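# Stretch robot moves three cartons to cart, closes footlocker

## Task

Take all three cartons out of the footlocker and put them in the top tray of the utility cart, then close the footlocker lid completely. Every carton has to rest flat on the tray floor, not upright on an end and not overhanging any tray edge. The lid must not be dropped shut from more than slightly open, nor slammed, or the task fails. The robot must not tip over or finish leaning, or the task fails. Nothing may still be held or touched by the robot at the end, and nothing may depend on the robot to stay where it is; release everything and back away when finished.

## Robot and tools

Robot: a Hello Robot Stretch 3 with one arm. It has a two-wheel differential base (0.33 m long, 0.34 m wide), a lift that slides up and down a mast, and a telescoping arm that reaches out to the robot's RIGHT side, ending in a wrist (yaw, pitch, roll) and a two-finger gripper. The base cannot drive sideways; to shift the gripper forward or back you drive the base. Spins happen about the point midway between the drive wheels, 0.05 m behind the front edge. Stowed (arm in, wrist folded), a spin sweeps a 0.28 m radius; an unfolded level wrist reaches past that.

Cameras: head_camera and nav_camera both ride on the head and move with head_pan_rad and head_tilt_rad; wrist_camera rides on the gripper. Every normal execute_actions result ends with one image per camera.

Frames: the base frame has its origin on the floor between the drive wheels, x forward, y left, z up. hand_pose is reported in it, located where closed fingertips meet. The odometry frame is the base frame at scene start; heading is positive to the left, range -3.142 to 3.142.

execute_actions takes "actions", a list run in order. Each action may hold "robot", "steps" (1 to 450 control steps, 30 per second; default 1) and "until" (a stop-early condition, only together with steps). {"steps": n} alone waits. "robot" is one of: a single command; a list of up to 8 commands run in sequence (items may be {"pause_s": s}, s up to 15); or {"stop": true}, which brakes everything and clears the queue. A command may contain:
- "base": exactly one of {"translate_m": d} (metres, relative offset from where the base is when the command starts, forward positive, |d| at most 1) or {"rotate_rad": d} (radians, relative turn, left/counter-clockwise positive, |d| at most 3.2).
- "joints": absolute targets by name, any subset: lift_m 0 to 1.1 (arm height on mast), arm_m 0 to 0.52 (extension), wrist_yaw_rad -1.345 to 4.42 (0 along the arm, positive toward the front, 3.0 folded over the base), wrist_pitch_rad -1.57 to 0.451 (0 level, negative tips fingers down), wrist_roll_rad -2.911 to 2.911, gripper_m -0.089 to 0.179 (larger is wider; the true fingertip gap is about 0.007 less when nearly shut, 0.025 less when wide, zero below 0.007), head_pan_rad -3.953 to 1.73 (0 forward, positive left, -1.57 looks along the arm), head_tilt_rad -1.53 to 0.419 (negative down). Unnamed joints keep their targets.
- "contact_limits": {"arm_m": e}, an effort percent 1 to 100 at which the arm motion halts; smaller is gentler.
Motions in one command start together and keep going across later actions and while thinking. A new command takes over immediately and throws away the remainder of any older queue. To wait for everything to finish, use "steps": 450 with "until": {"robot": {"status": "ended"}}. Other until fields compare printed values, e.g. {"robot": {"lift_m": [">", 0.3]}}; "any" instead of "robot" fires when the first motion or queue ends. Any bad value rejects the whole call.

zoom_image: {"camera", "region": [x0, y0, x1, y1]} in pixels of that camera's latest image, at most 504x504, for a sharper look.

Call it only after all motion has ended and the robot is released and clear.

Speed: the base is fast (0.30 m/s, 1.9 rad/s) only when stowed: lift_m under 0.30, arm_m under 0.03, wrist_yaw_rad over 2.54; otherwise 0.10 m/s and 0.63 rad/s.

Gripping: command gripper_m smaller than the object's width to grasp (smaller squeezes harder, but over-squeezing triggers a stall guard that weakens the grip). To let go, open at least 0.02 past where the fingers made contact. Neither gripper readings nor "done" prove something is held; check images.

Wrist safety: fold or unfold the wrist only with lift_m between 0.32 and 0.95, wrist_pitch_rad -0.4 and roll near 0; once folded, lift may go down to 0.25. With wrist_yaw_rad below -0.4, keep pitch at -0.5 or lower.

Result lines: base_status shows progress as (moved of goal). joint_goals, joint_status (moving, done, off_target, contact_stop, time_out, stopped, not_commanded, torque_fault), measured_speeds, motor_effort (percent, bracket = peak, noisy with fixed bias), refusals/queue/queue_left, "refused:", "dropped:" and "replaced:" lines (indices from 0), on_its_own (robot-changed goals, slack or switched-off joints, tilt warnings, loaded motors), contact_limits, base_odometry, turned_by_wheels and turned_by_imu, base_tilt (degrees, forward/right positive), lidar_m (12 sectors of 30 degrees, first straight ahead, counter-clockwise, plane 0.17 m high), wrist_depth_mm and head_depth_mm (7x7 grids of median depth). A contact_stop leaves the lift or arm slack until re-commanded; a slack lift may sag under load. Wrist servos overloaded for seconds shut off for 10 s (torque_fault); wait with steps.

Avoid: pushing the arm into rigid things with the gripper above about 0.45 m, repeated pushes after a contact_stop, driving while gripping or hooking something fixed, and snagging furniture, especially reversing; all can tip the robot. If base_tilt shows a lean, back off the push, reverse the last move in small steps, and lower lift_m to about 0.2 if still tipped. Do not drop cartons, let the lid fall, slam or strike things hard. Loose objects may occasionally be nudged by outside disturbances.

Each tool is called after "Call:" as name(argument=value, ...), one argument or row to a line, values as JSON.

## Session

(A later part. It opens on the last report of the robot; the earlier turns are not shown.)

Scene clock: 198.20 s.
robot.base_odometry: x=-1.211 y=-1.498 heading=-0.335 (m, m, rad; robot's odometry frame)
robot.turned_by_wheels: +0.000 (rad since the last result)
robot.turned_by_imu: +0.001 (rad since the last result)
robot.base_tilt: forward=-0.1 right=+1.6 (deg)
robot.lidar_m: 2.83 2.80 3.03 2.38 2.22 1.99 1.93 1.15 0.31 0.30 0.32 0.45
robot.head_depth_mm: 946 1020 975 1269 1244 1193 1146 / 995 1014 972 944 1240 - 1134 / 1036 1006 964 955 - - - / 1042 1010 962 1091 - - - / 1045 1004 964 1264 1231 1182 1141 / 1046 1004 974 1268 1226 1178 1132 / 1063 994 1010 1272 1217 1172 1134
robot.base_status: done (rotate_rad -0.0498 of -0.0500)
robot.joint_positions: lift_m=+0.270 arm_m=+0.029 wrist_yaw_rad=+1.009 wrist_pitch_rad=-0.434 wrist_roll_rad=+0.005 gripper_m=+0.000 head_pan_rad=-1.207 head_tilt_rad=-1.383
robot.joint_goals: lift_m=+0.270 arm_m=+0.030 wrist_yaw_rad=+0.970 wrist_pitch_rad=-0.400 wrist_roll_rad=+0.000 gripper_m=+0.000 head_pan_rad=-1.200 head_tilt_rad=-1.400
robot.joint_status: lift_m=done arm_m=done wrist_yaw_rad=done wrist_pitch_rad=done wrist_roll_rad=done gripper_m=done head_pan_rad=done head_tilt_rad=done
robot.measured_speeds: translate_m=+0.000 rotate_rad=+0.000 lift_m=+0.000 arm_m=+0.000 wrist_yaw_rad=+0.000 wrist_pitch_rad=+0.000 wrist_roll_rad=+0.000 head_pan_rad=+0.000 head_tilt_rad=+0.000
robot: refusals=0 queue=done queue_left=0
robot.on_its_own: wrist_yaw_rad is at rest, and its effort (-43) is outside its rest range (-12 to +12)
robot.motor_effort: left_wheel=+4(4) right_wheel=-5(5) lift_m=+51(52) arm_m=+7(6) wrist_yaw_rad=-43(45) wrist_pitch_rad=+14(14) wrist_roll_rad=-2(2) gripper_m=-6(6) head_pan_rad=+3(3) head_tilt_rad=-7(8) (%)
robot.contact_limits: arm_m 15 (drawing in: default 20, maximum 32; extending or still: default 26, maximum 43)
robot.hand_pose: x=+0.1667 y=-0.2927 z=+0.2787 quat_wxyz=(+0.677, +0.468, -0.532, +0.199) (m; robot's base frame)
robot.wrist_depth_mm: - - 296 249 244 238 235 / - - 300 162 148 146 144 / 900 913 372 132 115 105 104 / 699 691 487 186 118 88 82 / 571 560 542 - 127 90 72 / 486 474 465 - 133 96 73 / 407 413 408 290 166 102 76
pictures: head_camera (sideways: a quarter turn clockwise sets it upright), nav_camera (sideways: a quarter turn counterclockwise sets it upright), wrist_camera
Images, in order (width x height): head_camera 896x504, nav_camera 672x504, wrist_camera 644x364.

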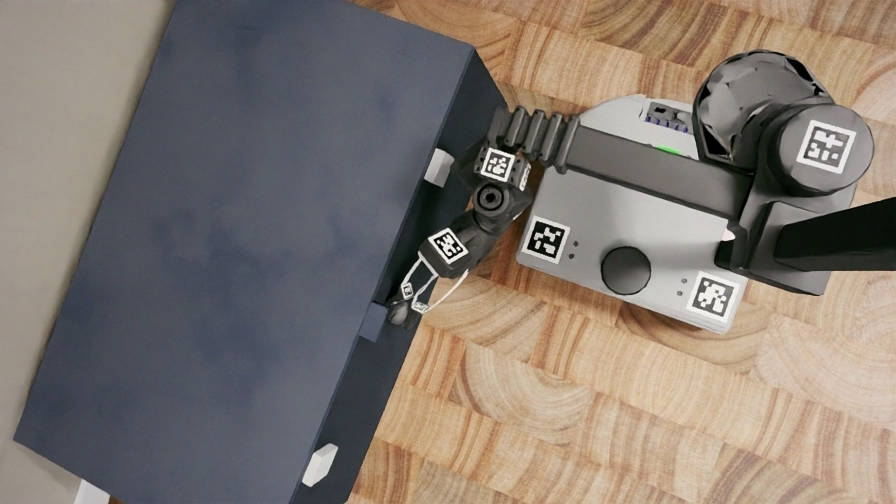

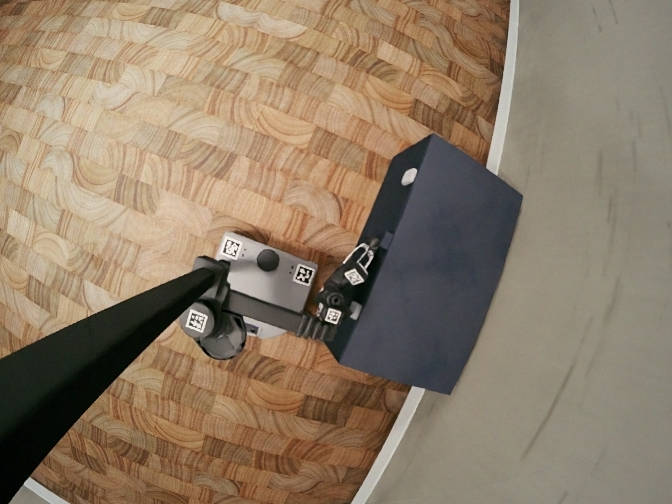

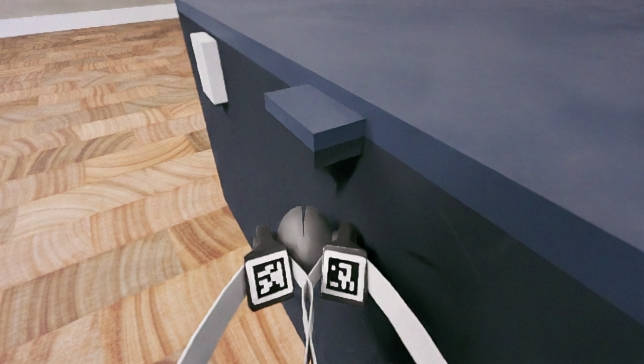

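Call:
execute_actions(
  actions=[
    {"robot":[{"joints":{"arm_m":0.012},"base":{"translate_m":0.02}},{"joints":{"lift_m":0.33}}],"steps":450,"until":{"robot":{"status":"ended"}}},
  ],
)

Scene clock: 207.23 s.
robot.base_odometry: x=-1.192 y=-1.504 heading=-0.335 (m, m, rad; robot's odometry frame)
robot.turned_by_wheels: +0.000 (rad since the last result)
robot.turned_by_imu: +0.001 (rad since the last result)
robot.base_tilt: forward=+0.0 right=+1.7 (deg)
robot.lidar_m: 2.80 2.78 3.03 2.41 2.23 2.01 1.95 1.15 0.31 0.30 0.32 0.45
robot.head_depth_mm: 954 1019 975 947 1238 1198 1143 / 996 1015 973 948 1242 - - / 1035 1013 969 959 - - - / 1041 1006 966 1080 - - - / 1045 1005 965 1274 1224 1177 1138 / 1051 1001 977 1271 1225 1173 1135 / 1163 1000 1017 1268 1218 1177 1130
robot.base_status: done (translate_m +0.0200 of +0.0200)
robot.joint_positions: lift_m=+0.330 arm_m=+0.012 wrist_yaw_rad=+1.050 wrist_pitch_rad=-0.456 wrist_roll_rad=+0.005 gripper_m=+0.000 head_pan_rad=-1.207 head_tilt_rad=-1.384
robot.joint_goals: lift_m=+0.330 arm_m=+0.012 wrist_yaw_rad=+1.026 wrist_pitch_rad=-0.400 wrist_roll_rad=+0.000 gripper_m=+0.000 head_pan_rad=-1.200 head_tilt_rad=-1.400
robot.joint_status: lift_m=done arm_m=done wrist_yaw_rad=done wrist_pitch_rad=done wrist_roll_rad=done gripper_m=done head_pan_rad=done head_tilt_rad=done
robot.measured_speeds: translate_m=+0.000 rotate_rad=+0.000 lift_m=+0.000 arm_m=+0.000 wrist_yaw_rad=+0.000 wrist_pitch_rad=+0.000 wrist_roll_rad=+0.000 head_pan_rad=+0.000 head_tilt_rad=+0.000
robot: refusals=0 queue=done queue_left=0
robot.on_its_own: wrist_yaw_rad is held at +1.026, not at your +0.970, by its stall guard, which is still easing
robot.motor_effort: left_wheel=+3(7) right_wheel=-7(9) lift_m=+54(58) arm_m=-1(7) wrist_yaw_rad=-27(44) wrist_pitch_rad=+23(34) wrist_roll_rad=-2(2) gripper_m=-5(6) head_pan_rad=+3(3) head_tilt_rad=-7(8) (%)
robot.hand_pose: x=+0.1689 y=-0.2662 z=+0.3337 quat_wxyz=(+0.675, +0.484, -0.517, +0.206) (m; robot's base frame)
robot.wrist_depth_mm: - - - 475 466 468 439 / - - 460 300 299 298 294 / - 974 862 247 221 218 216 / 747 791 732 266 179 173 171 / 632 627 626 262 158 143 142 / 531 531 546 - 179 129 122 / 461 467 460 422 229 135 109
pictures: head_camera (sideways: a quarter turn clockwise sets it upright), nav_camera (sideways: a quarter turn counterclockwise sets it upright), wrist_camera
Images, in order (width x height): head_camera 896x504, nav_camera 672x504, wrist_camera 644x364.

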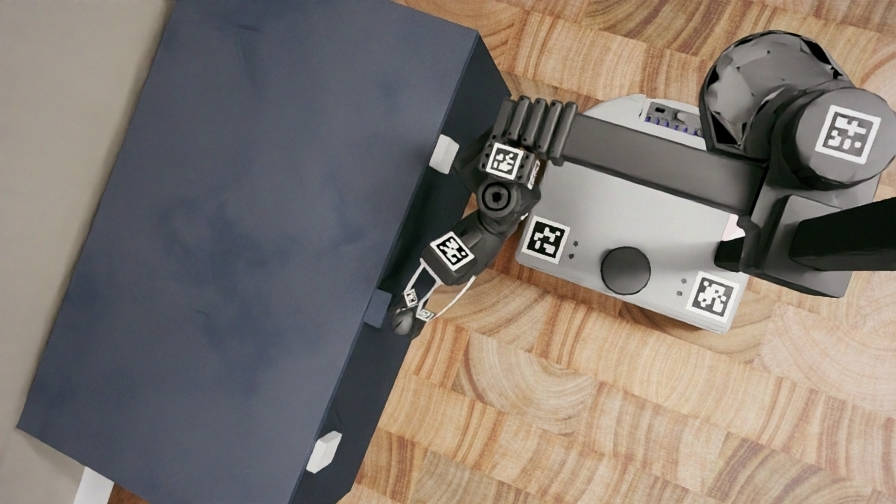

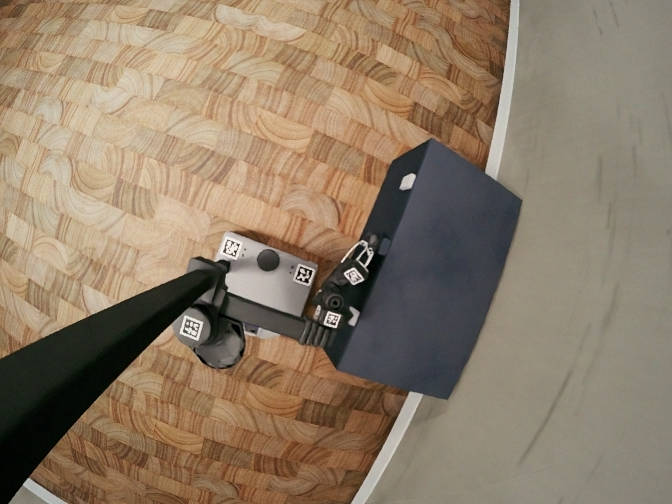

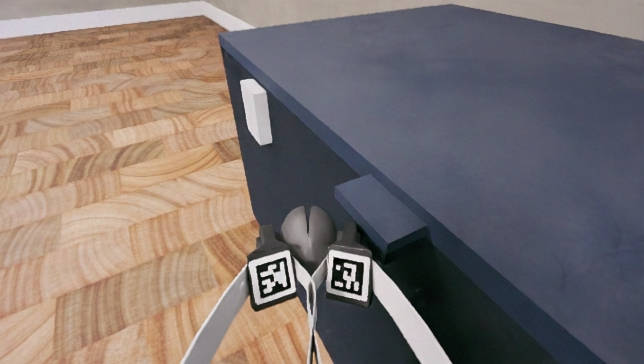

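Call:
execute_actions(
  actions=[
    {"robot":[{"joints":{"wrist_yaw_rad":1.25,"arm_m":0}},{"joints":{"lift_m":0.52},"base":{"translate_m":0.165}},{"joints":{"wrist_yaw_rad":0,"wrist_pitch_rad":-1.05,"gripper_m":0.11,"head_pan_rad":-1.57,"head_tilt_rad":-1.3}}],"steps":450,"until":{"robot":{"status":"ended"}}},
  ],
)

Scene clock: 236.57 s.
robot.base_odometry: x=-1.036 y=-1.559 heading=-0.335 (m, m, rad; robot's odometry frame)
robot.turned_by_wheels: +0.000 (rad since the last result)
robot.turned_by_imu: +0.002 (rad since the last result)
robot.base_tilt: forward=-0.1 right=+1.6 (deg)
robot.lidar_m: 2.64 2.64 3.01 2.94 2.43 2.18 2.11 0.42 0.32 0.31 0.33 0.47
robot.head_depth_mm: 953 1083 1020 969 1256 1191 - / 951 1081 1016 973 1250 - - / 948 1082 1015 967 - - - / 947 1077 1009 967 - - 1107 / 944 1068 1004 971 1242 1170 1116 / 942 1069 1003 968 1238 1169 1113 / 942 1065 997 962 1233 1173 1110
robot.base_status: done (translate_m +0.1650 of +0.1650)
robot.joint_positions: lift_m=+0.520 arm_m=+0.000 wrist_yaw_rad=+0.003 wrist_pitch_rad=-1.054 wrist_roll_rad=+0.004 gripper_m=+0.110 head_pan_rad=-1.563 head_tilt_rad=-1.298
robot.joint_goals: lift_m=+0.520 arm_m=+0.000 wrist_yaw_rad=+0.000 wrist_pitch_rad=-1.050 wrist_roll_rad=+0.000 gripper_m=+0.110 head_pan_rad=-1.570 head_tilt_rad=-1.300
robot.joint_status: lift_m=done arm_m=done wrist_yaw_rad=done wrist_pitch_rad=done wrist_roll_rad=done gripper_m=done head_pan_rad=done head_tilt_rad=done
robot.measured_speeds: translate_m=+0.000 rotate_rad=+0.000 lift_m=+0.000 arm_m=+0.000 wrist_yaw_rad=+0.000 wrist_pitch_rad=+0.000 wrist_roll_rad=+0.000 head_pan_rad=+0.000 head_tilt_rad=+0.000
robot: refusals=0 queue=done queue_left=0
robot.motor_effort: left_wheel=+1(5) right_wheel=-4(8) lift_m=+53(54) arm_m=-3(3) wrist_yaw_rad=-3(27) wrist_pitch_rad=+2(23) wrist_roll_rad=-2(2) gripper_m=+0(81) head_pan_rad=-3(26) head_tilt_rad=-2(7) (%)
robot.hand_pose: x=-0.0213 y=-0.2508 z=+0.4236 quat_wxyz=(+0.610, +0.356, -0.611, -0.356) (m; robot's base frame)
robot.wrist_depth_mm: 297 296 298 307 304 309 312 / 281 280 282 285 286 289 293 / 263 268 267 268 271 274 274 / 274 274 265 260 263 262 265 / 577 559 528 515 478 461 585 / 559 557 561 573 553 579 574 / 531 530 545 - 536 547 561
pictures: head_camera (sideways: a quarter turn clockwise sets it upright), nav_camera (sideways: a quarter turn counterclockwise sets it upright), wrist_camera
Images, in order (width x height): head_camera 896x504, nav_camera 672x504, wrist_camera 644x364.

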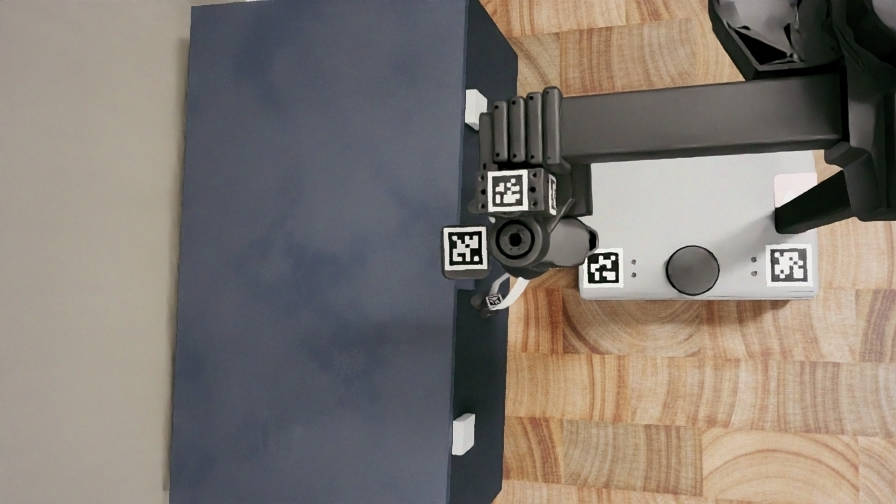

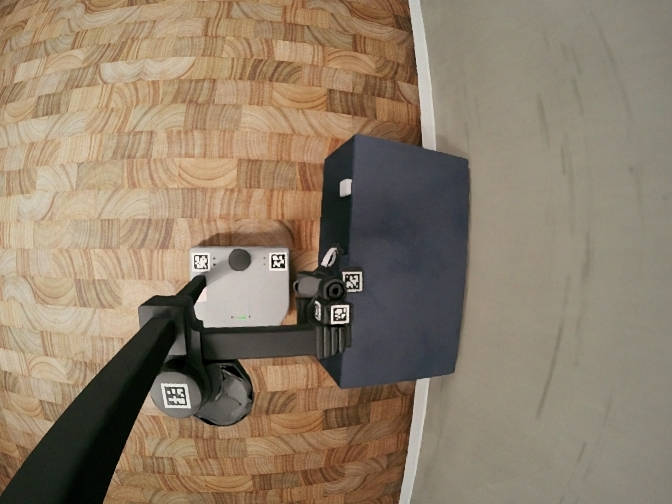

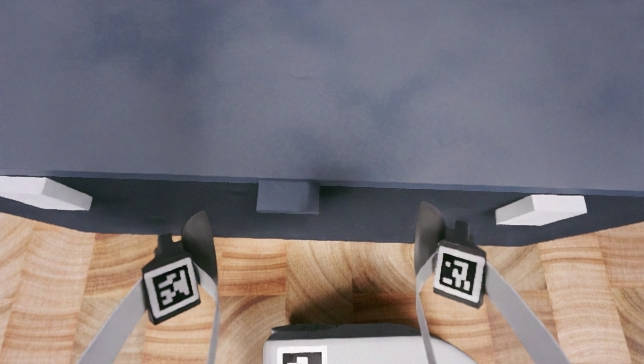

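Call:
execute_actions(
  actions=[
    {"robot":[{"base":{"rotate_rad":-0.03},"joints":{"wrist_pitch_rad":-1.0,"gripper_m":0.09}},{"base":{"translate_m":0.03}},{"joints":{"lift_m":0.42}}],"steps":450,"until":{"robot":{"status":"ended"}}},
  ],
)

Scene clock: 259.13 s.
robot.base_odometry: x=-1.008 y=-1.569 heading=-0.365 (m, m, rad; robot's odometry frame)
robot.turned_by_wheels: -0.030 (rad since the last result)
robot.turned_by_imu: -0.028 (rad since the last result)
robot.base_tilt: forward=+0.0 right=+1.6 (deg)
robot.lidar_m: 2.62 2.62 3.05 2.94 2.56 2.23 2.14 0.43 0.32 0.31 0.33 0.45
robot.head_depth_mm: 964 1083 1017 986 1251 1200 - / 957 1085 1011 972 1250 - - / 953 1077 1013 977 - - - / 945 1071 1011 967 - - 1108 / 939 1067 1008 971 1233 1170 1115 / 938 1067 1001 966 1231 1170 1119 / 931 1057 999 970 1227 1166 1114
robot.base_status: done (translate_m +0.0300 of +0.0300)
robot.joint_positions: lift_m=+0.420 arm_m=+0.000 wrist_yaw_rad=+0.002 wrist_pitch_rad=-1.010 wrist_roll_rad=+0.004 gripper_m=+0.090 head_pan_rad=-1.563 head_tilt_rad=-1.298
robot.joint_goals: lift_m=+0.420 arm_m=+0.000 wrist_yaw_rad=+0.000 wrist_pitch_rad=-1.000 wrist_roll_rad=+0.000 gripper_m=+0.090 head_pan_rad=-1.570 head_tilt_rad=-1.300
robot.joint_status: lift_m=done arm_m=done wrist_yaw_rad=done wrist_pitch_rad=done wrist_roll_rad=done gripper_m=done head_pan_rad=done head_tilt_rad=done
robot.measured_speeds: translate_m=+0.000 rotate_rad=+0.000 lift_m=+0.000 arm_m=+0.000 wrist_yaw_rad=+0.000 wrist_pitch_rad=+0.000 wrist_roll_rad=+0.000 head_pan_rad=+0.000 head_tilt_rad=+0.000
robot: refusals=0 queue=done queue_left=0
robot.motor_effort: left_wheel=+2(6) right_wheel=-4(9) lift_m=+27(51) arm_m=-3(3) wrist_yaw_rad=-3(3) wrist_pitch_rad=+4(5) wrist_roll_rad=-2(1) gripper_m=+0(72) head_pan_rad=-3(3) head_tilt_rad=-1(0) (%)
robot.hand_pose: x=-0.0213 y=-0.2611 z=+0.3293 quat_wxyz=(+0.618, +0.342, -0.619, -0.342) (m; robot's base frame)
robot.wrist_depth_mm: 188 189 190 192 191 194 195 / 175 175 176 178 179 182 181 / 167 167 168 169 168 170 171 / 223 225 226 168 224 225 215 / 396 391 344 395 341 394 397 / 466 464 466 480 470 480 485 / 448 452 453 464 452 454 460
pictures: head_camera (sideways: a quarter turn clockwise sets it upright), nav_camera (sideways: a quarter turn counterclockwise sets it upright), wrist_camera
Images, in order (width x height): head_camera 896x504, nav_camera 672x504, wrist_camera 644x364.

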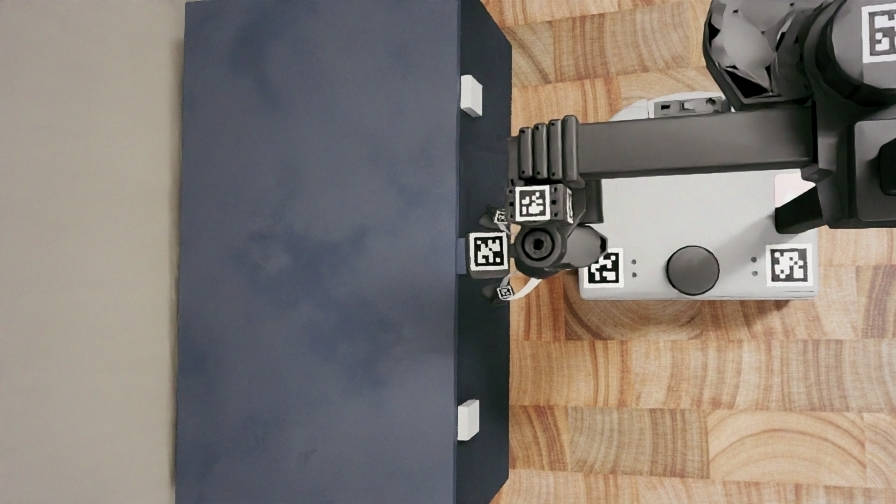

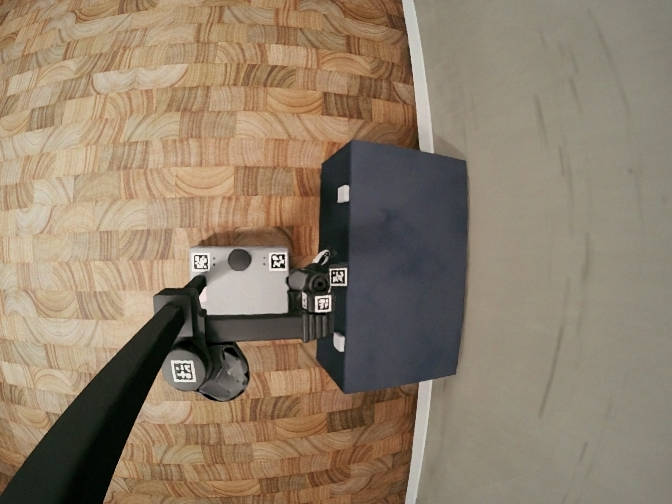

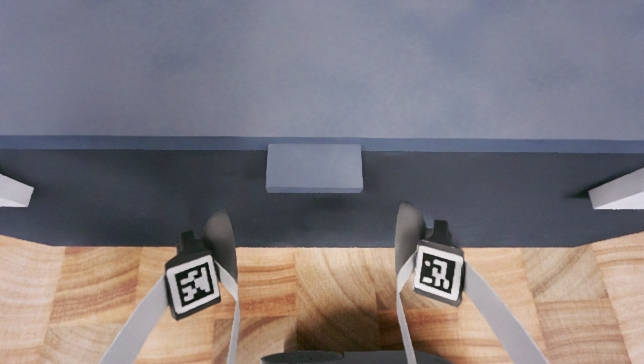

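Call:
execute_actions(
  actions=[
    {"robot":[{"joints":{"lift_m":0.408,"arm_m":0.03}},{"joints":{"gripper_m":0.065}}],"steps":450,"until":{"robot":{"status":"ended"}}},
  ],
)

Scene clock: 279.47 s.
robot.base_odometry: x=-1.008 y=-1.569 heading=-0.365 (m, m, rad; robot's odometry frame)
robot.turned_by_wheels: +0.000 (rad since the last result)
robot.turned_by_imu: +0.001 (rad since the last result)
robot.base_tilt: forward=+0.0 right=+1.7 (deg)
robot.lidar_m: 2.61 2.61 3.05 2.94 2.56 2.23 2.13 0.43 0.32 0.31 0.32 0.45
robot.head_depth_mm: 965 1082 1018 983 1256 1203 - / 959 1083 1014 971 1256 - - / 952 1075 1015 969 - - - / 947 1073 1007 967 - - 1105 / 943 1072 1004 971 1247 1175 1117 / 936 1064 1002 967 1231 1170 1105 / 928 1058 998 963 1234 1165 1113
robot.base_status: done (translate_m +0.0300 of +0.0300)
robot.joint_positions: lift_m=+0.408 arm_m=+0.030 wrist_yaw_rad=+0.000 wrist_pitch_rad=-1.014 wrist_roll_rad=+0.004 gripper_m=+0.065 head_pan_rad=-1.563 head_tilt_rad=-1.298
robot.joint_goals: lift_m=+0.408 arm_m=+0.030 wrist_yaw_rad=+0.000 wrist_pitch_rad=-1.000 wrist_roll_rad=+0.000 gripper_m=+0.065 head_pan_rad=-1.570 head_tilt_rad=-1.300
robot.joint_status: lift_m=done arm_m=done wrist_yaw_rad=done wrist_pitch_rad=done wrist_roll_rad=done gripper_m=done head_pan_rad=done head_tilt_rad=done
robot.measured_speeds: translate_m=+0.000 rotate_rad=+0.000 lift_m=+0.000 arm_m=+0.000 wrist_yaw_rad=+0.000 wrist_pitch_rad=+0.000 wrist_roll_rad=+0.000 head_pan_rad=+0.000 head_tilt_rad=+0.000
robot: refusals=0 queue=done queue_left=0
robot.motor_effort: left_wheel=+2(2) right_wheel=-4(4) lift_m=+27(30) arm_m=+3(2) wrist_yaw_rad=+0(3) wrist_pitch_rad=+6(6) wrist_roll_rad=-2(2) gripper_m=-1(77) head_pan_rad=-3(3) head_tilt_rad=-2(1) (%)
robot.hand_pose: x=-0.0216 y=-0.2896 z=+0.3169 quat_wxyz=(+0.617, +0.343, -0.619, -0.344) (m; robot's base frame)
robot.wrist_depth_mm: 169 171 173 174 176 176 177 / 159 159 160 162 162 163 165 / 149 149 151 151 152 153 154 / 143 145 145 146 146 147 148 / 253 253 221 145 224 260 261 / 455 461 463 463 454 469 474 / 434 439 437 436 438 449 441
pictures: head_camera (sideways: a quarter turn clockwise sets it upright), nav_camera (sideways: a quarter turn counterclockwise sets it upright), wrist_camera
Images, in order (width x height): head_camera 896x504, nav_camera 672x504, wrist_camera 644x364.

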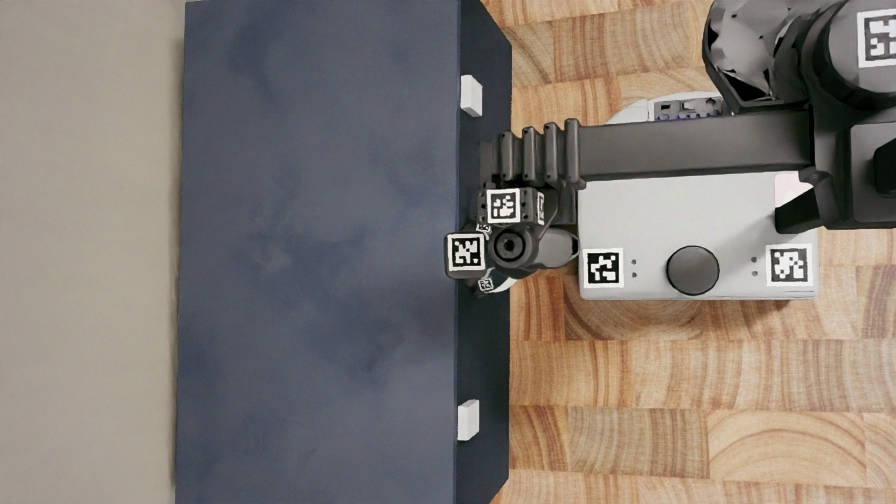

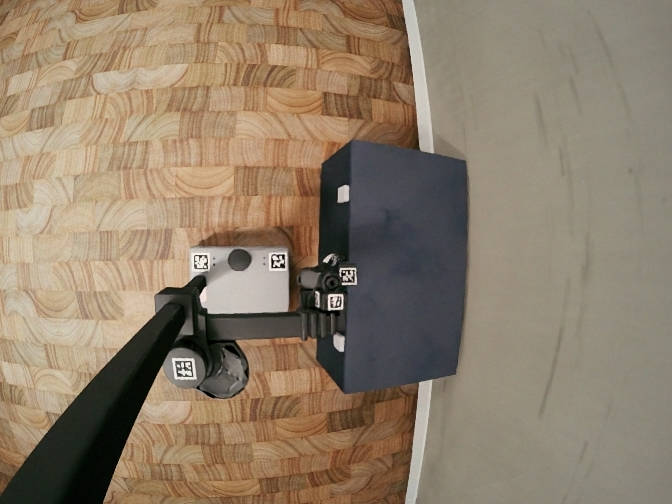

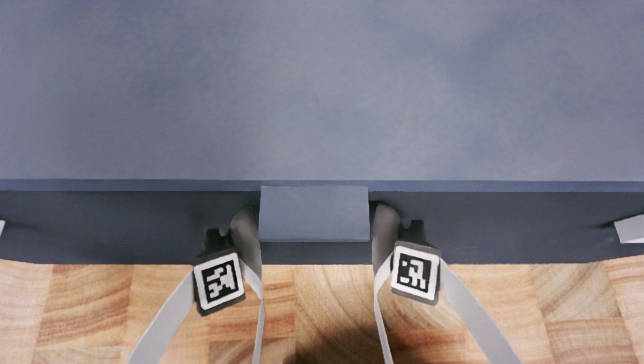

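Call:
execute_actions(
  actions=[
    {"robot":[{"joints":{"gripper_m":0.01}},{"joints":{"lift_m":0.45,"arm_m":0.033}}],"steps":450,"until":{"robot":{"status":"ended"}}},
  ],
)

Scene clock: 297.27 s.
robot.base_odometry: x=-1.008 y=-1.569 heading=-0.365 (m, m, rad; robot's odometry frame)
robot.turned_by_wheels: +0.000 (rad since the last result)
robot.turned_by_imu: +0.001 (rad since the last result)
robot.base_tilt: forward=+0.0 right=+1.6 (deg)
robot.lidar_m: 2.62 2.62 3.02 2.94 2.57 2.23 2.14 0.43 0.32 0.31 0.32 0.45
robot.head_depth_mm: 965 1084 1002 957 1256 1208 - / 958 1080 999 952 1252 - - / 949 1077 996 939 - - - / 946 1072 992 937 - - 1106 / 940 1068 987 944 1237 1173 1118 / 934 1059 985 944 1237 1168 1109 / 933 1059 980 938 1232 1165 1112
robot.base_status: done (translate_m +0.0300 of +0.0300)
robot.joint_positions: lift_m=+0.449 arm_m=+0.033 wrist_yaw_rad=+0.000 wrist_pitch_rad=-1.061 wrist_roll_rad=+0.004 gripper_m=+0.011 head_pan_rad=-1.563 head_tilt_rad=-1.298
robot.joint_goals: lift_m=+0.450 arm_m=+0.033 wrist_yaw_rad=+0.000 wrist_pitch_rad=-1.000 wrist_roll_rad=+0.000 gripper_m=+0.010 head_pan_rad=-1.570 head_tilt_rad=-1.300
robot.joint_status: lift_m=done arm_m=done wrist_yaw_rad=done wrist_pitch_rad=done wrist_roll_rad=done gripper_m=done head_pan_rad=done head_tilt_rad=done
robot.measured_speeds: translate_m=+0.000 rotate_rad=+0.000 lift_m=+0.000 arm_m=+0.000 wrist_yaw_rad=+0.000 wrist_pitch_rad=+0.000 wrist_roll_rad=+0.000 head_pan_rad=+0.000 head_tilt_rad=+0.000
robot: refusals=0 queue=done queue_left=0
robot.motor_effort: left_wheel=+2(2) right_wheel=-5(5) lift_m=+58(67) arm_m=+2(3) wrist_yaw_rad=-1(1) wrist_pitch_rad=+25(25) wrist_roll_rad=-2(2) gripper_m=-11(93) head_pan_rad=-3(3) head_tilt_rad=+0(1) (%)
robot.hand_pose: x=-0.0216 y=-0.2817 z=+0.3527 quat_wxyz=(+0.609, +0.357, -0.611, -0.359) (m; robot's base frame)
robot.wrist_depth_mm: 178 178 179 181 182 184 186 / 164 165 167 168 169 170 172 / 154 154 156 156 157 158 160 / 190 191 191 152 193 193 196 / 339 339 284 152 346 343 286 / 490 495 489 493 495 498 506 / 465 480 479 475 482 474 482
pictures: head_camera (sideways: a quarter turn clockwise sets it upright), nav_camera (sideways: a quarter turn counterclockwise sets it upright), wrist_camera
Images, in order (width x height): head_camera 896x504, nav_camera 672x504, wrist_camera 644x364.

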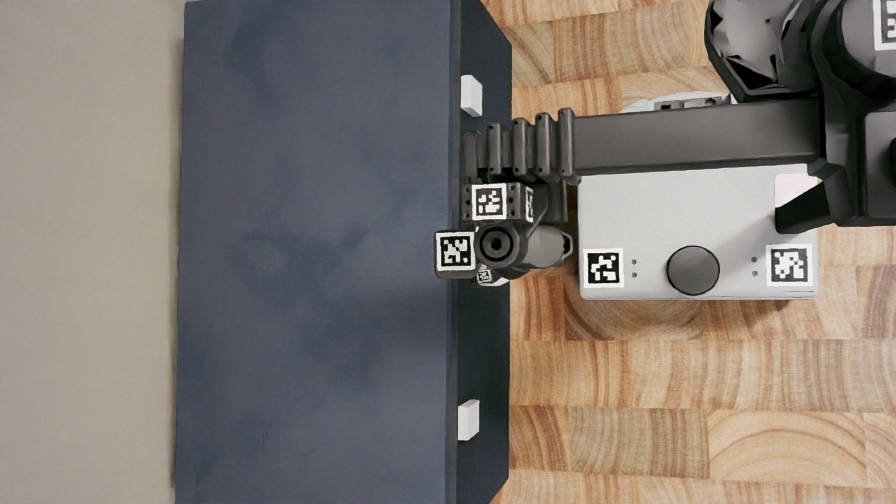

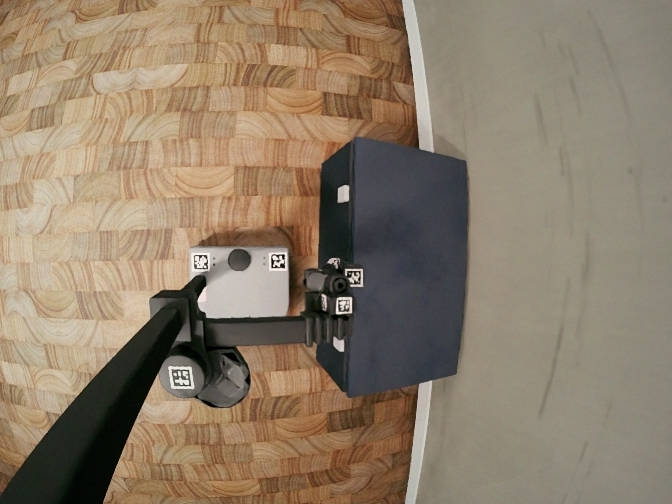

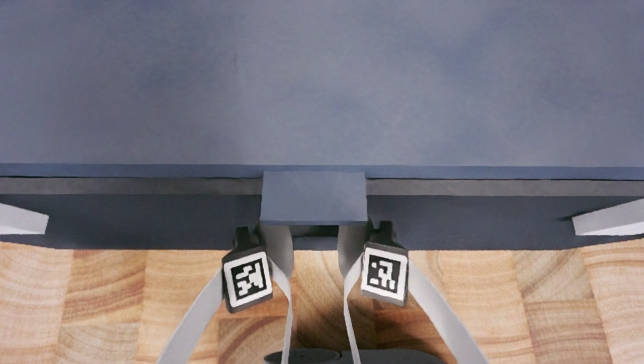

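Call:
execute_actions(
  actions=[
    {"robot":[{"joints":{"arm_m":0.048,"lift_m":0.46}},{"joints":{"lift_m":0.50,"arm_m":0.058}}],"steps":450,"until":{"robot":{"status":"ended"}}},
  ],
)

Scene clock: 308.33 s.
robot.base_odometry: x=-1.008 y=-1.569 heading=-0.365 (m, m, rad; robot's odometry frame)
robot.turned_by_wheels: +0.000 (rad since the last result)
robot.turned_by_imu: +0.001 (rad since the last result)
robot.base_tilt: forward=+0.0 right=+1.6 (deg)
robot.lidar_m: 2.61 2.61 3.04 2.94 2.56 2.23 2.14 0.43 0.32 0.31 0.32 0.45
robot.head_depth_mm: 961 1083 970 990 1262 1195 - / 955 1074 960 913 1249 - - / 954 1075 962 904 1254 - - / 949 1067 955 904 1250 - 1103 / 944 1063 957 996 1240 1173 1115 / 940 1060 953 997 1236 1171 1113 / 931 1055 950 994 1232 1168 1109
robot.base_status: done (translate_m +0.0300 of +0.0300)
robot.joint_positions: lift_m=+0.499 arm_m=+0.057 wrist_yaw_rad=-0.005 wrist_pitch_rad=-1.117 wrist_roll_rad=+0.003 gripper_m=+0.010 head_pan_rad=-1.563 head_tilt_rad=-1.298
robot.joint_goals: lift_m=+0.500 arm_m=+0.058 wrist_yaw_rad=+0.000 wrist_pitch_rad=-1.000 wrist_roll_rad=+0.000 gripper_m=+0.010 head_pan_rad=-1.570 head_tilt_rad=-1.300
robot.joint_status: lift_m=done arm_m=done wrist_yaw_rad=done wrist_pitch_rad=done wrist_roll_rad=done gripper_m=done head_pan_rad=done head_tilt_rad=done
robot.measured_speeds: translate_m=+0.000 rotate_rad=+0.000 lift_m=+0.000 arm_m=+0.000 wrist_yaw_rad=+0.000 wrist_pitch_rad=+0.000 wrist_roll_rad=+0.000 head_pan_rad=+0.000 head_tilt_rad=+0.000
robot: refusals=0 queue=done queue_left=0
robot.on_its_own: wrist_pitch_rad is at rest, and its effort (+48) is outside its rest range (-20 to +32)
robot.motor_effort: left_wheel=+0(2) right_wheel=+1(5) lift_m=+56(61) arm_m=+8(7) wrist_yaw_rad=+6(6) wrist_pitch_rad=+48(53) wrist_roll_rad=-1(1) gripper_m=-4(11) head_pan_rad=-3(3) head_tilt_rad=+0(1) (%)
robot.hand_pose: x=-0.0221 y=-0.2927 z=+0.3973 quat_wxyz=(+0.598, +0.373, -0.601, -0.377) (m; robot's base frame)
robot.wrist_depth_mm: 181 181 182 184 185 187 188 / 163 165 167 168 169 172 173 / 152 153 154 155 157 158 159 / 290 152 153 149 155 157 158 / 265 334 336 146 351 358 257 / 522 541 545 537 552 553 557 / 514 511 528 528 529 529 526
pictures: head_camera (sideways: a quarter turn clockwise sets it upright), nav_camera (sideways: a quarter turn counterclockwise sets it upright), wrist_camera
Images, in order (width x height): head_camera 896x504, nav_camera 672x504, wrist_camera 644x364.

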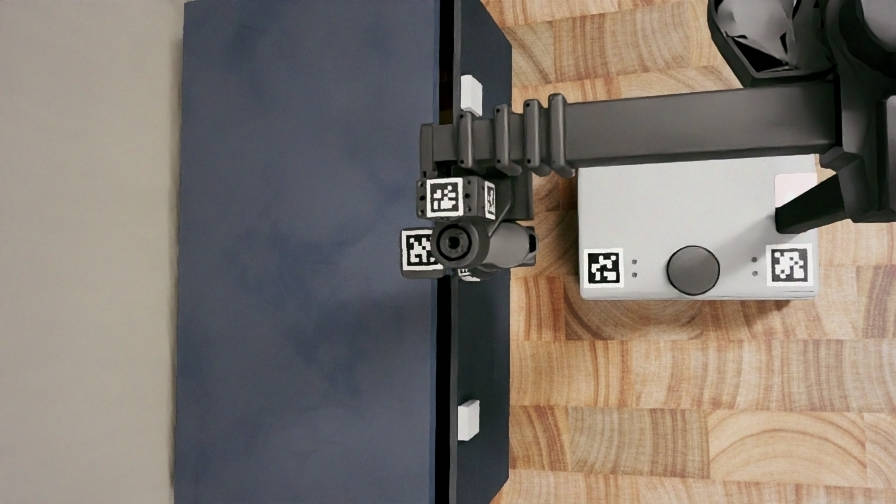

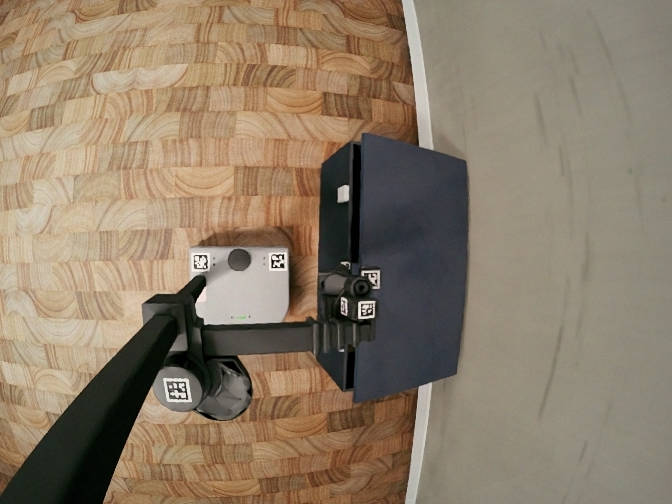

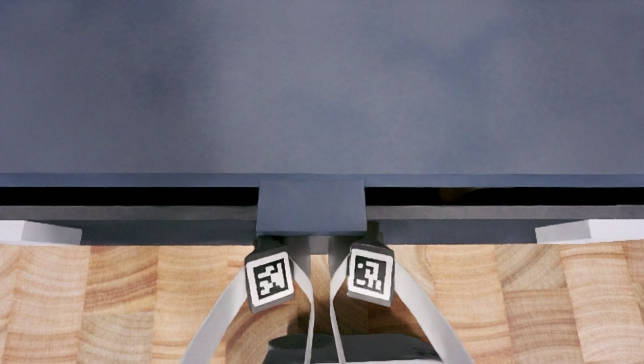

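Call:
execute_actions(
  actions=[
    {"robot":[{"joints":{"arm_m":0.056,"lift_m":0.54}},{"joints":{"lift_m":0.577,"arm_m":0.068}},{"joints":{"lift_m":0.615,"arm_m":0.083}}],"steps":450,"until":{"robot":{"status":"ended"}}},
  ],
)

Scene clock: 325.33 s.
robot.base_odometry: x=-1.008 y=-1.569 heading=-0.365 (m, m, rad; robot's odometry frame)
robot.turned_by_wheels: +0.000 (rad since the last result)
robot.turned_by_imu: +0.001 (rad since the last result)
robot.base_tilt: forward=-0.1 right=+1.6 (deg)
robot.lidar_m: 2.62 2.62 3.04 2.94 2.56 2.23 2.14 0.43 0.32 0.31 0.32 0.45
robot.head_depth_mm: 966 1071 851 1134 1250 1195 - / 959 1066 871 - - - - / 952 1062 873 1145 1258 - - / 947 1052 882 1212 1257 - 1100 / 941 1042 859 1284 1241 1176 1111 / 938 1045 858 1191 1235 1174 1116 / 932 1035 853 1199 1237 1165 1113
robot.base_status: done (translate_m +0.0300 of +0.0300)
robot.joint_positions: lift_m=+0.614 arm_m=+0.082 wrist_yaw_rad=-0.008 wrist_pitch_rad=-1.064 wrist_roll_rad=+0.003 gripper_m=+0.010 head_pan_rad=-1.563 head_tilt_rad=-1.298
robot.joint_goals: lift_m=+0.615 arm_m=+0.083 wrist_yaw_rad=+0.000 wrist_pitch_rad=-1.000 wrist_roll_rad=+0.000 gripper_m=+0.010 head_pan_rad=-1.570 head_tilt_rad=-1.300
robot.joint_status: lift_m=done arm_m=done wrist_yaw_rad=done wrist_pitch_rad=done wrist_roll_rad=done gripper_m=done head_pan_rad=done head_tilt_rad=done
robot.measured_speeds: translate_m=+0.000 rotate_rad=+0.000 lift_m=+0.000 arm_m=+0.000 wrist_yaw_rad=+0.000 wrist_pitch_rad=+0.000 wrist_roll_rad=+0.000 head_pan_rad=+0.000 head_tilt_rad=+0.000
robot: refusals=0 queue=done queue_left=0
robot.motor_effort: left_wheel=+0(0) right_wheel=+3(3) lift_m=+56(62) arm_m=+5(7) wrist_yaw_rad=+8(9) wrist_pitch_rad=+26(48) wrist_roll_rad=-1(1) gripper_m=-5(5) head_pan_rad=-3(3) head_tilt_rad=-1(1) (%)
robot.hand_pose: x=-0.0224 y=-0.3306 z=+0.5174 quat_wxyz=(+0.607, +0.356, -0.611, -0.362) (m; robot's base frame)
robot.wrist_depth_mm: 265 266 271 271 276 279 283 / 209 210 213 215 217 218 222 / 173 174 175 176 177 179 180 / 155 157 158 155 161 161 163 / 472 659 672 146 657 608 434 / 542 640 650 648 654 649 650 / 608 627 626 619 631 630 643
pictures: head_camera (sideways: a quarter turn clockwise sets it upright), nav_camera (sideways: a quarter turn counterclockwise sets it upright), wrist_camera
Images, in order (width x height): head_camera 896x504, nav_camera 672x504, wrist_camera 644x364.

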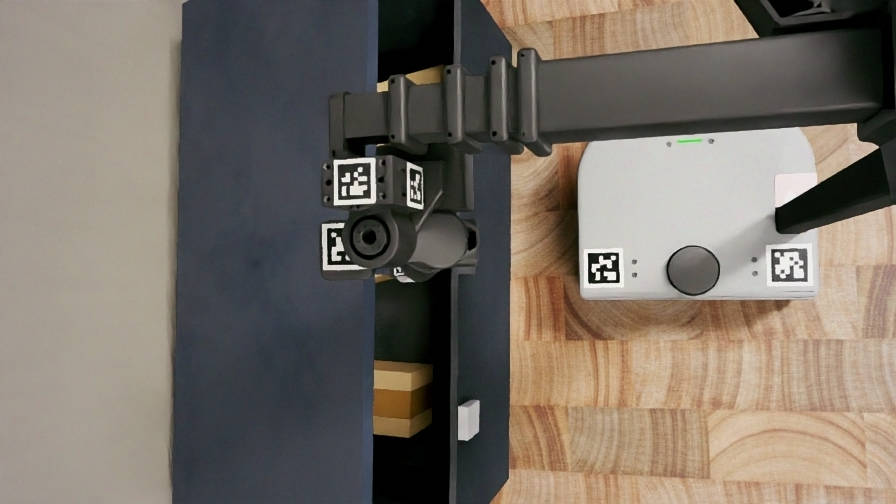

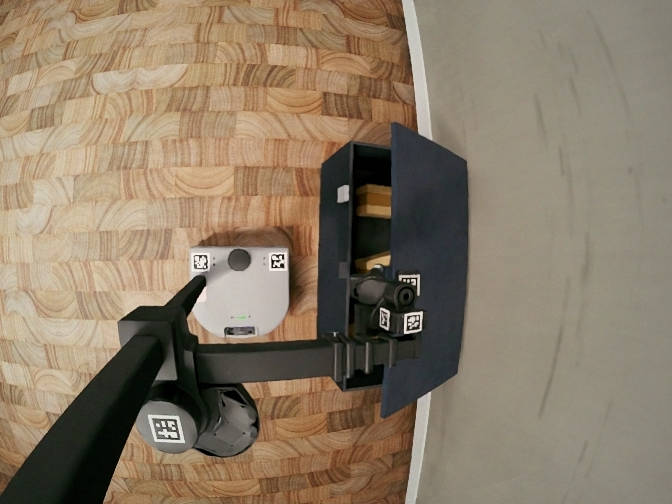

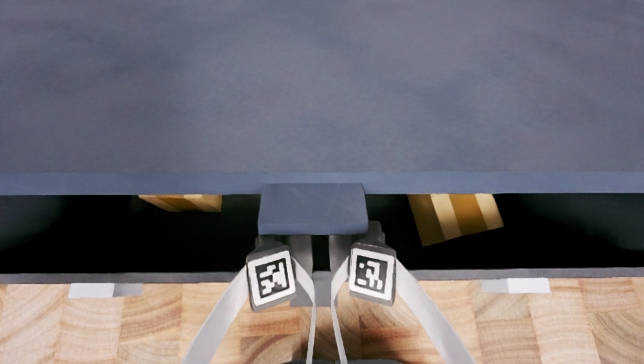

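Call:
execute_actions(
  actions=[
    {"robot":[{"joints":{"arm_m":0.093,"lift_m":0.655,"wrist_pitch_rad":-0.85,"head_tilt_rad":-1.0}},{"joints":{"lift_m":0.683,"arm_m":0.11,"wrist_pitch_rad":-0.65}}],"steps":450,"until":{"robot":{"status":"ended"}}},
  ],
)

Scene clock: 343.03 s.
robot.base_odometry: x=-1.008 y=-1.569 heading=-0.365 (m, m, rad; robot's odometry frame)
robot.turned_by_wheels: +0.000 (rad since the last result)
robot.turned_by_imu: +0.001 (rad since the last result)
robot.base_tilt: forward=+0.0 right=+1.7 (deg)
robot.lidar_m: 2.61 2.62 3.04 2.93 2.56 2.23 2.14 0.44 0.33 0.32 0.34 0.47
robot.head_depth_mm: 769 908 1100 1076 1136 - - / 767 901 1091 899 - 1138 - / 761 894 1077 972 - 1139 1147 / 758 890 1078 1038 - 1139 1147 / 755 885 1065 1028 1329 1134 1114 / 751 880 1059 1018 1225 1131 1105 / 747 873 1058 1121 1266 1128 1103
robot.base_status: done (translate_m +0.0300 of +0.0300)
robot.joint_positions: lift_m=+0.682 arm_m=+0.110 wrist_yaw_rad=-0.004 wrist_pitch_rad=-0.706 wrist_roll_rad=+0.003 gripper_m=+0.010 head_pan_rad=-1.563 head_tilt_rad=-1.001
robot.joint_goals: lift_m=+0.683 arm_m=+0.110 wrist_yaw_rad=+0.000 wrist_pitch_rad=-0.650 wrist_roll_rad=+0.000 gripper_m=+0.010 head_pan_rad=-1.570 head_tilt_rad=-1.000
robot.joint_status: lift_m=done arm_m=done wrist_yaw_rad=done wrist_pitch_rad=off_target wrist_roll_rad=done gripper_m=done head_pan_rad=done head_tilt_rad=done
robot.measured_speeds: translate_m=+0.000 rotate_rad=+0.000 lift_m=+0.000 arm_m=+0.000 wrist_yaw_rad=+0.000 wrist_pitch_rad=+0.000 wrist_roll_rad=+0.000 head_pan_rad=+0.000 head_tilt_rad=+0.000
robot: refusals=0 queue=dropped queue_left=0
robot.motor_effort: left_wheel=+0(2) right_wheel=-1(7) lift_m=+57(60) arm_m=+3(11) wrist_yaw_rad=+5(10) wrist_pitch_rad=+23(62) wrist_roll_rad=-1(1) gripper_m=+0(6) head_pan_rad=-3(3) head_tilt_rad=+1(15) (%)
robot.hand_pose: x=-0.0224 y=-0.4340 z=+0.6366 quat_wxyz=(+0.662, +0.243, -0.665, -0.246) (m; robot's base frame)
robot.wrist_depth_mm: 439 453 465 465 470 486 493 / 510 518 532 540 539 554 567 / 579 587 608 598 624 642 655 / 167 166 166 166 167 168 168 / 804 694 795 - 825 670 914 / 513 656 687 639 773 660 795 / 478 606 692 642 703 602 488
pictures: head_camera (sideways: a quarter turn clockwise sets it upright), nav_camera (sideways: a quarter turn counterclockwise sets it upright), wrist_camera
Images, in order (width x height): head_camera 896x504, nav_camera 672x504, wrist_camera 644x364.

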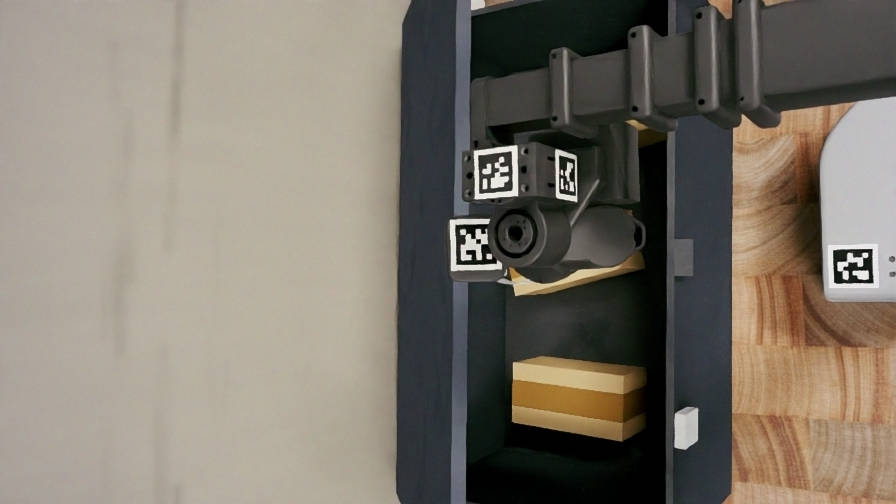

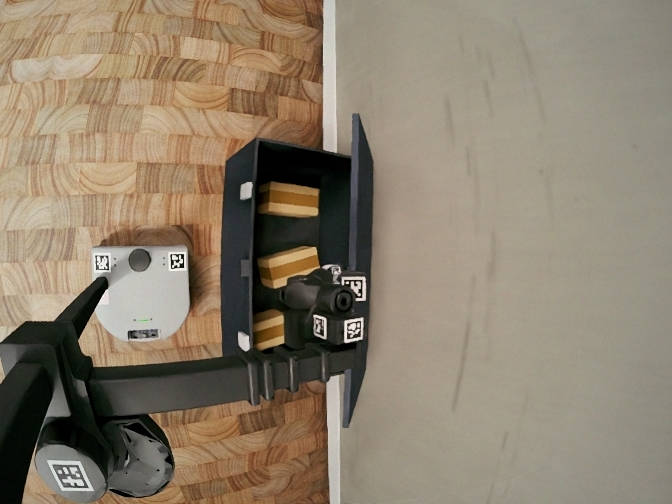

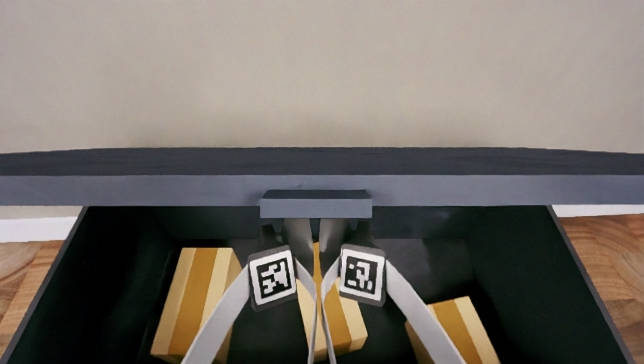

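Call:
execute_actions(
  actions=[
    {"robot":{"joints":{"arm_m":0.15,"lift_m":0.67,"wrist_pitch_rad":-0.45,"head_tilt_rad":-0.85}},"steps":450,"until":{"robot":{"status":"ended"}}},
  ],
)

Scene clock: 352.13 s.
robot.base_odometry: x=-1.008 y=-1.569 heading=-0.365 (m, m, rad; robot's odometry frame)
robot.turned_by_wheels: +0.000 (rad since the last result)
robot.turned_by_imu: +0.001 (rad since the last result)
robot.base_tilt: forward=-0.1 right=+1.6 (deg)
robot.lidar_m: 2.62 2.61 3.03 2.94 2.56 2.23 2.14 0.44 0.33 0.32 0.34 0.47
robot.head_depth_mm: 723 824 963 1121 1212 1130 - / 718 821 956 1113 1209 - 1053 / 714 813 945 1108 - 1235 1049 / 713 810 941 1098 - 1173 1048 / 706 808 937 1083 1285 1272 1045 / 704 802 928 1077 1243 1177 1040 / 701 795 924 1071 1205 1200 1040
robot.base_status: done (translate_m +0.0300 of +0.0300)
robot.joint_positions: lift_m=+0.670 arm_m=+0.149 wrist_yaw_rad=-0.003 wrist_pitch_rad=-0.492 wrist_roll_rad=+0.003 gripper_m=+0.010 head_pan_rad=-1.563 head_tilt_rad=-0.853
robot.joint_goals: lift_m=+0.670 arm_m=+0.150 wrist_yaw_rad=+0.000 wrist_pitch_rad=-0.450 wrist_roll_rad=+0.000 gripper_m=+0.010 head_pan_rad=-1.570 head_tilt_rad=-0.850
robot.joint_status: lift_m=done arm_m=done wrist_yaw_rad=done wrist_pitch_rad=done wrist_roll_rad=done gripper_m=done head_pan_rad=done head_tilt_rad=done
robot.measured_speeds: translate_m=+0.000 rotate_rad=+0.000 lift_m=+0.000 arm_m=+0.000 wrist_yaw_rad=+0.000 wrist_pitch_rad=+0.000 wrist_roll_rad=+0.000 head_pan_rad=+0.000 head_tilt_rad=+0.000
robot: refusals=0 queue=done queue_left=0
robot.motor_effort: left_wheel=+0(0) right_wheel=-1(0) lift_m=+27(66) arm_m=+5(7) wrist_yaw_rad=+3(5) wrist_pitch_rad=+17(26) wrist_roll_rad=-1(1) gripper_m=+0(1) head_pan_rad=-3(3) head_tilt_rad=+3(15) (%)
robot.hand_pose: x=-0.0221 y=-0.5088 z=+0.6667 quat_wxyz=(+0.685, +0.171, -0.687, -0.174) (m; robot's base frame)
robot.wrist_depth_mm: 369 379 387 392 394 400 405 / 417 425 430 433 445 443 449 / 453 463 466 474 494 507 505 / 148 148 148 123 148 148 148 / 323 326 328 - 352 349 356 / 667 624 654 699 655 610 796 / 520 675 766 733 759 675 532
pictures: head_camera (sideways: a quarter turn clockwise sets it upright), nav_camera (sideways: a quarter turn counterclockwise sets it upright), wrist_camera
Images, in order (width x height): head_camera 896x504, nav_camera 672x504, wrist_camera 644x364.

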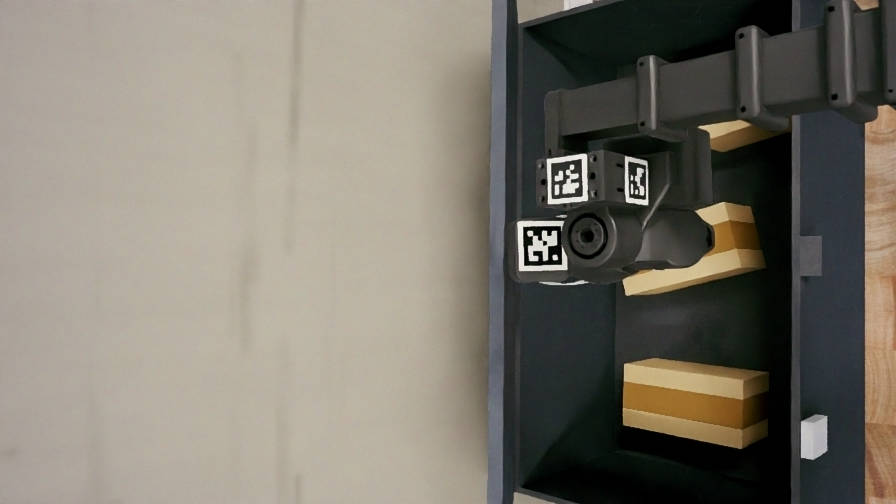

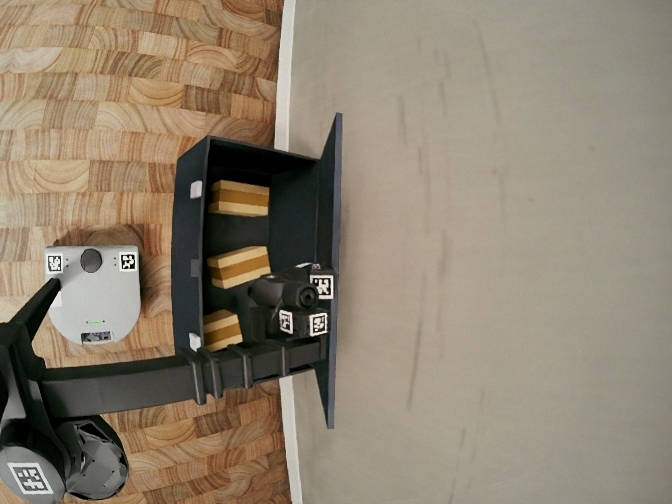

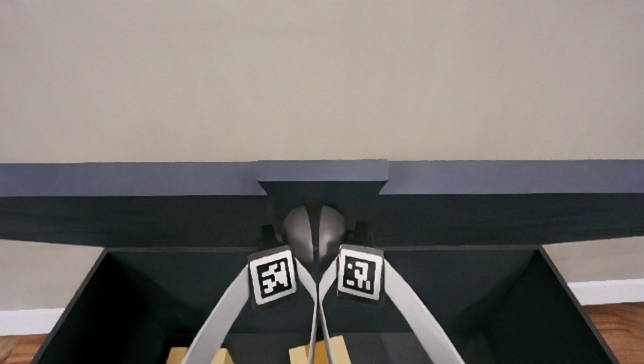

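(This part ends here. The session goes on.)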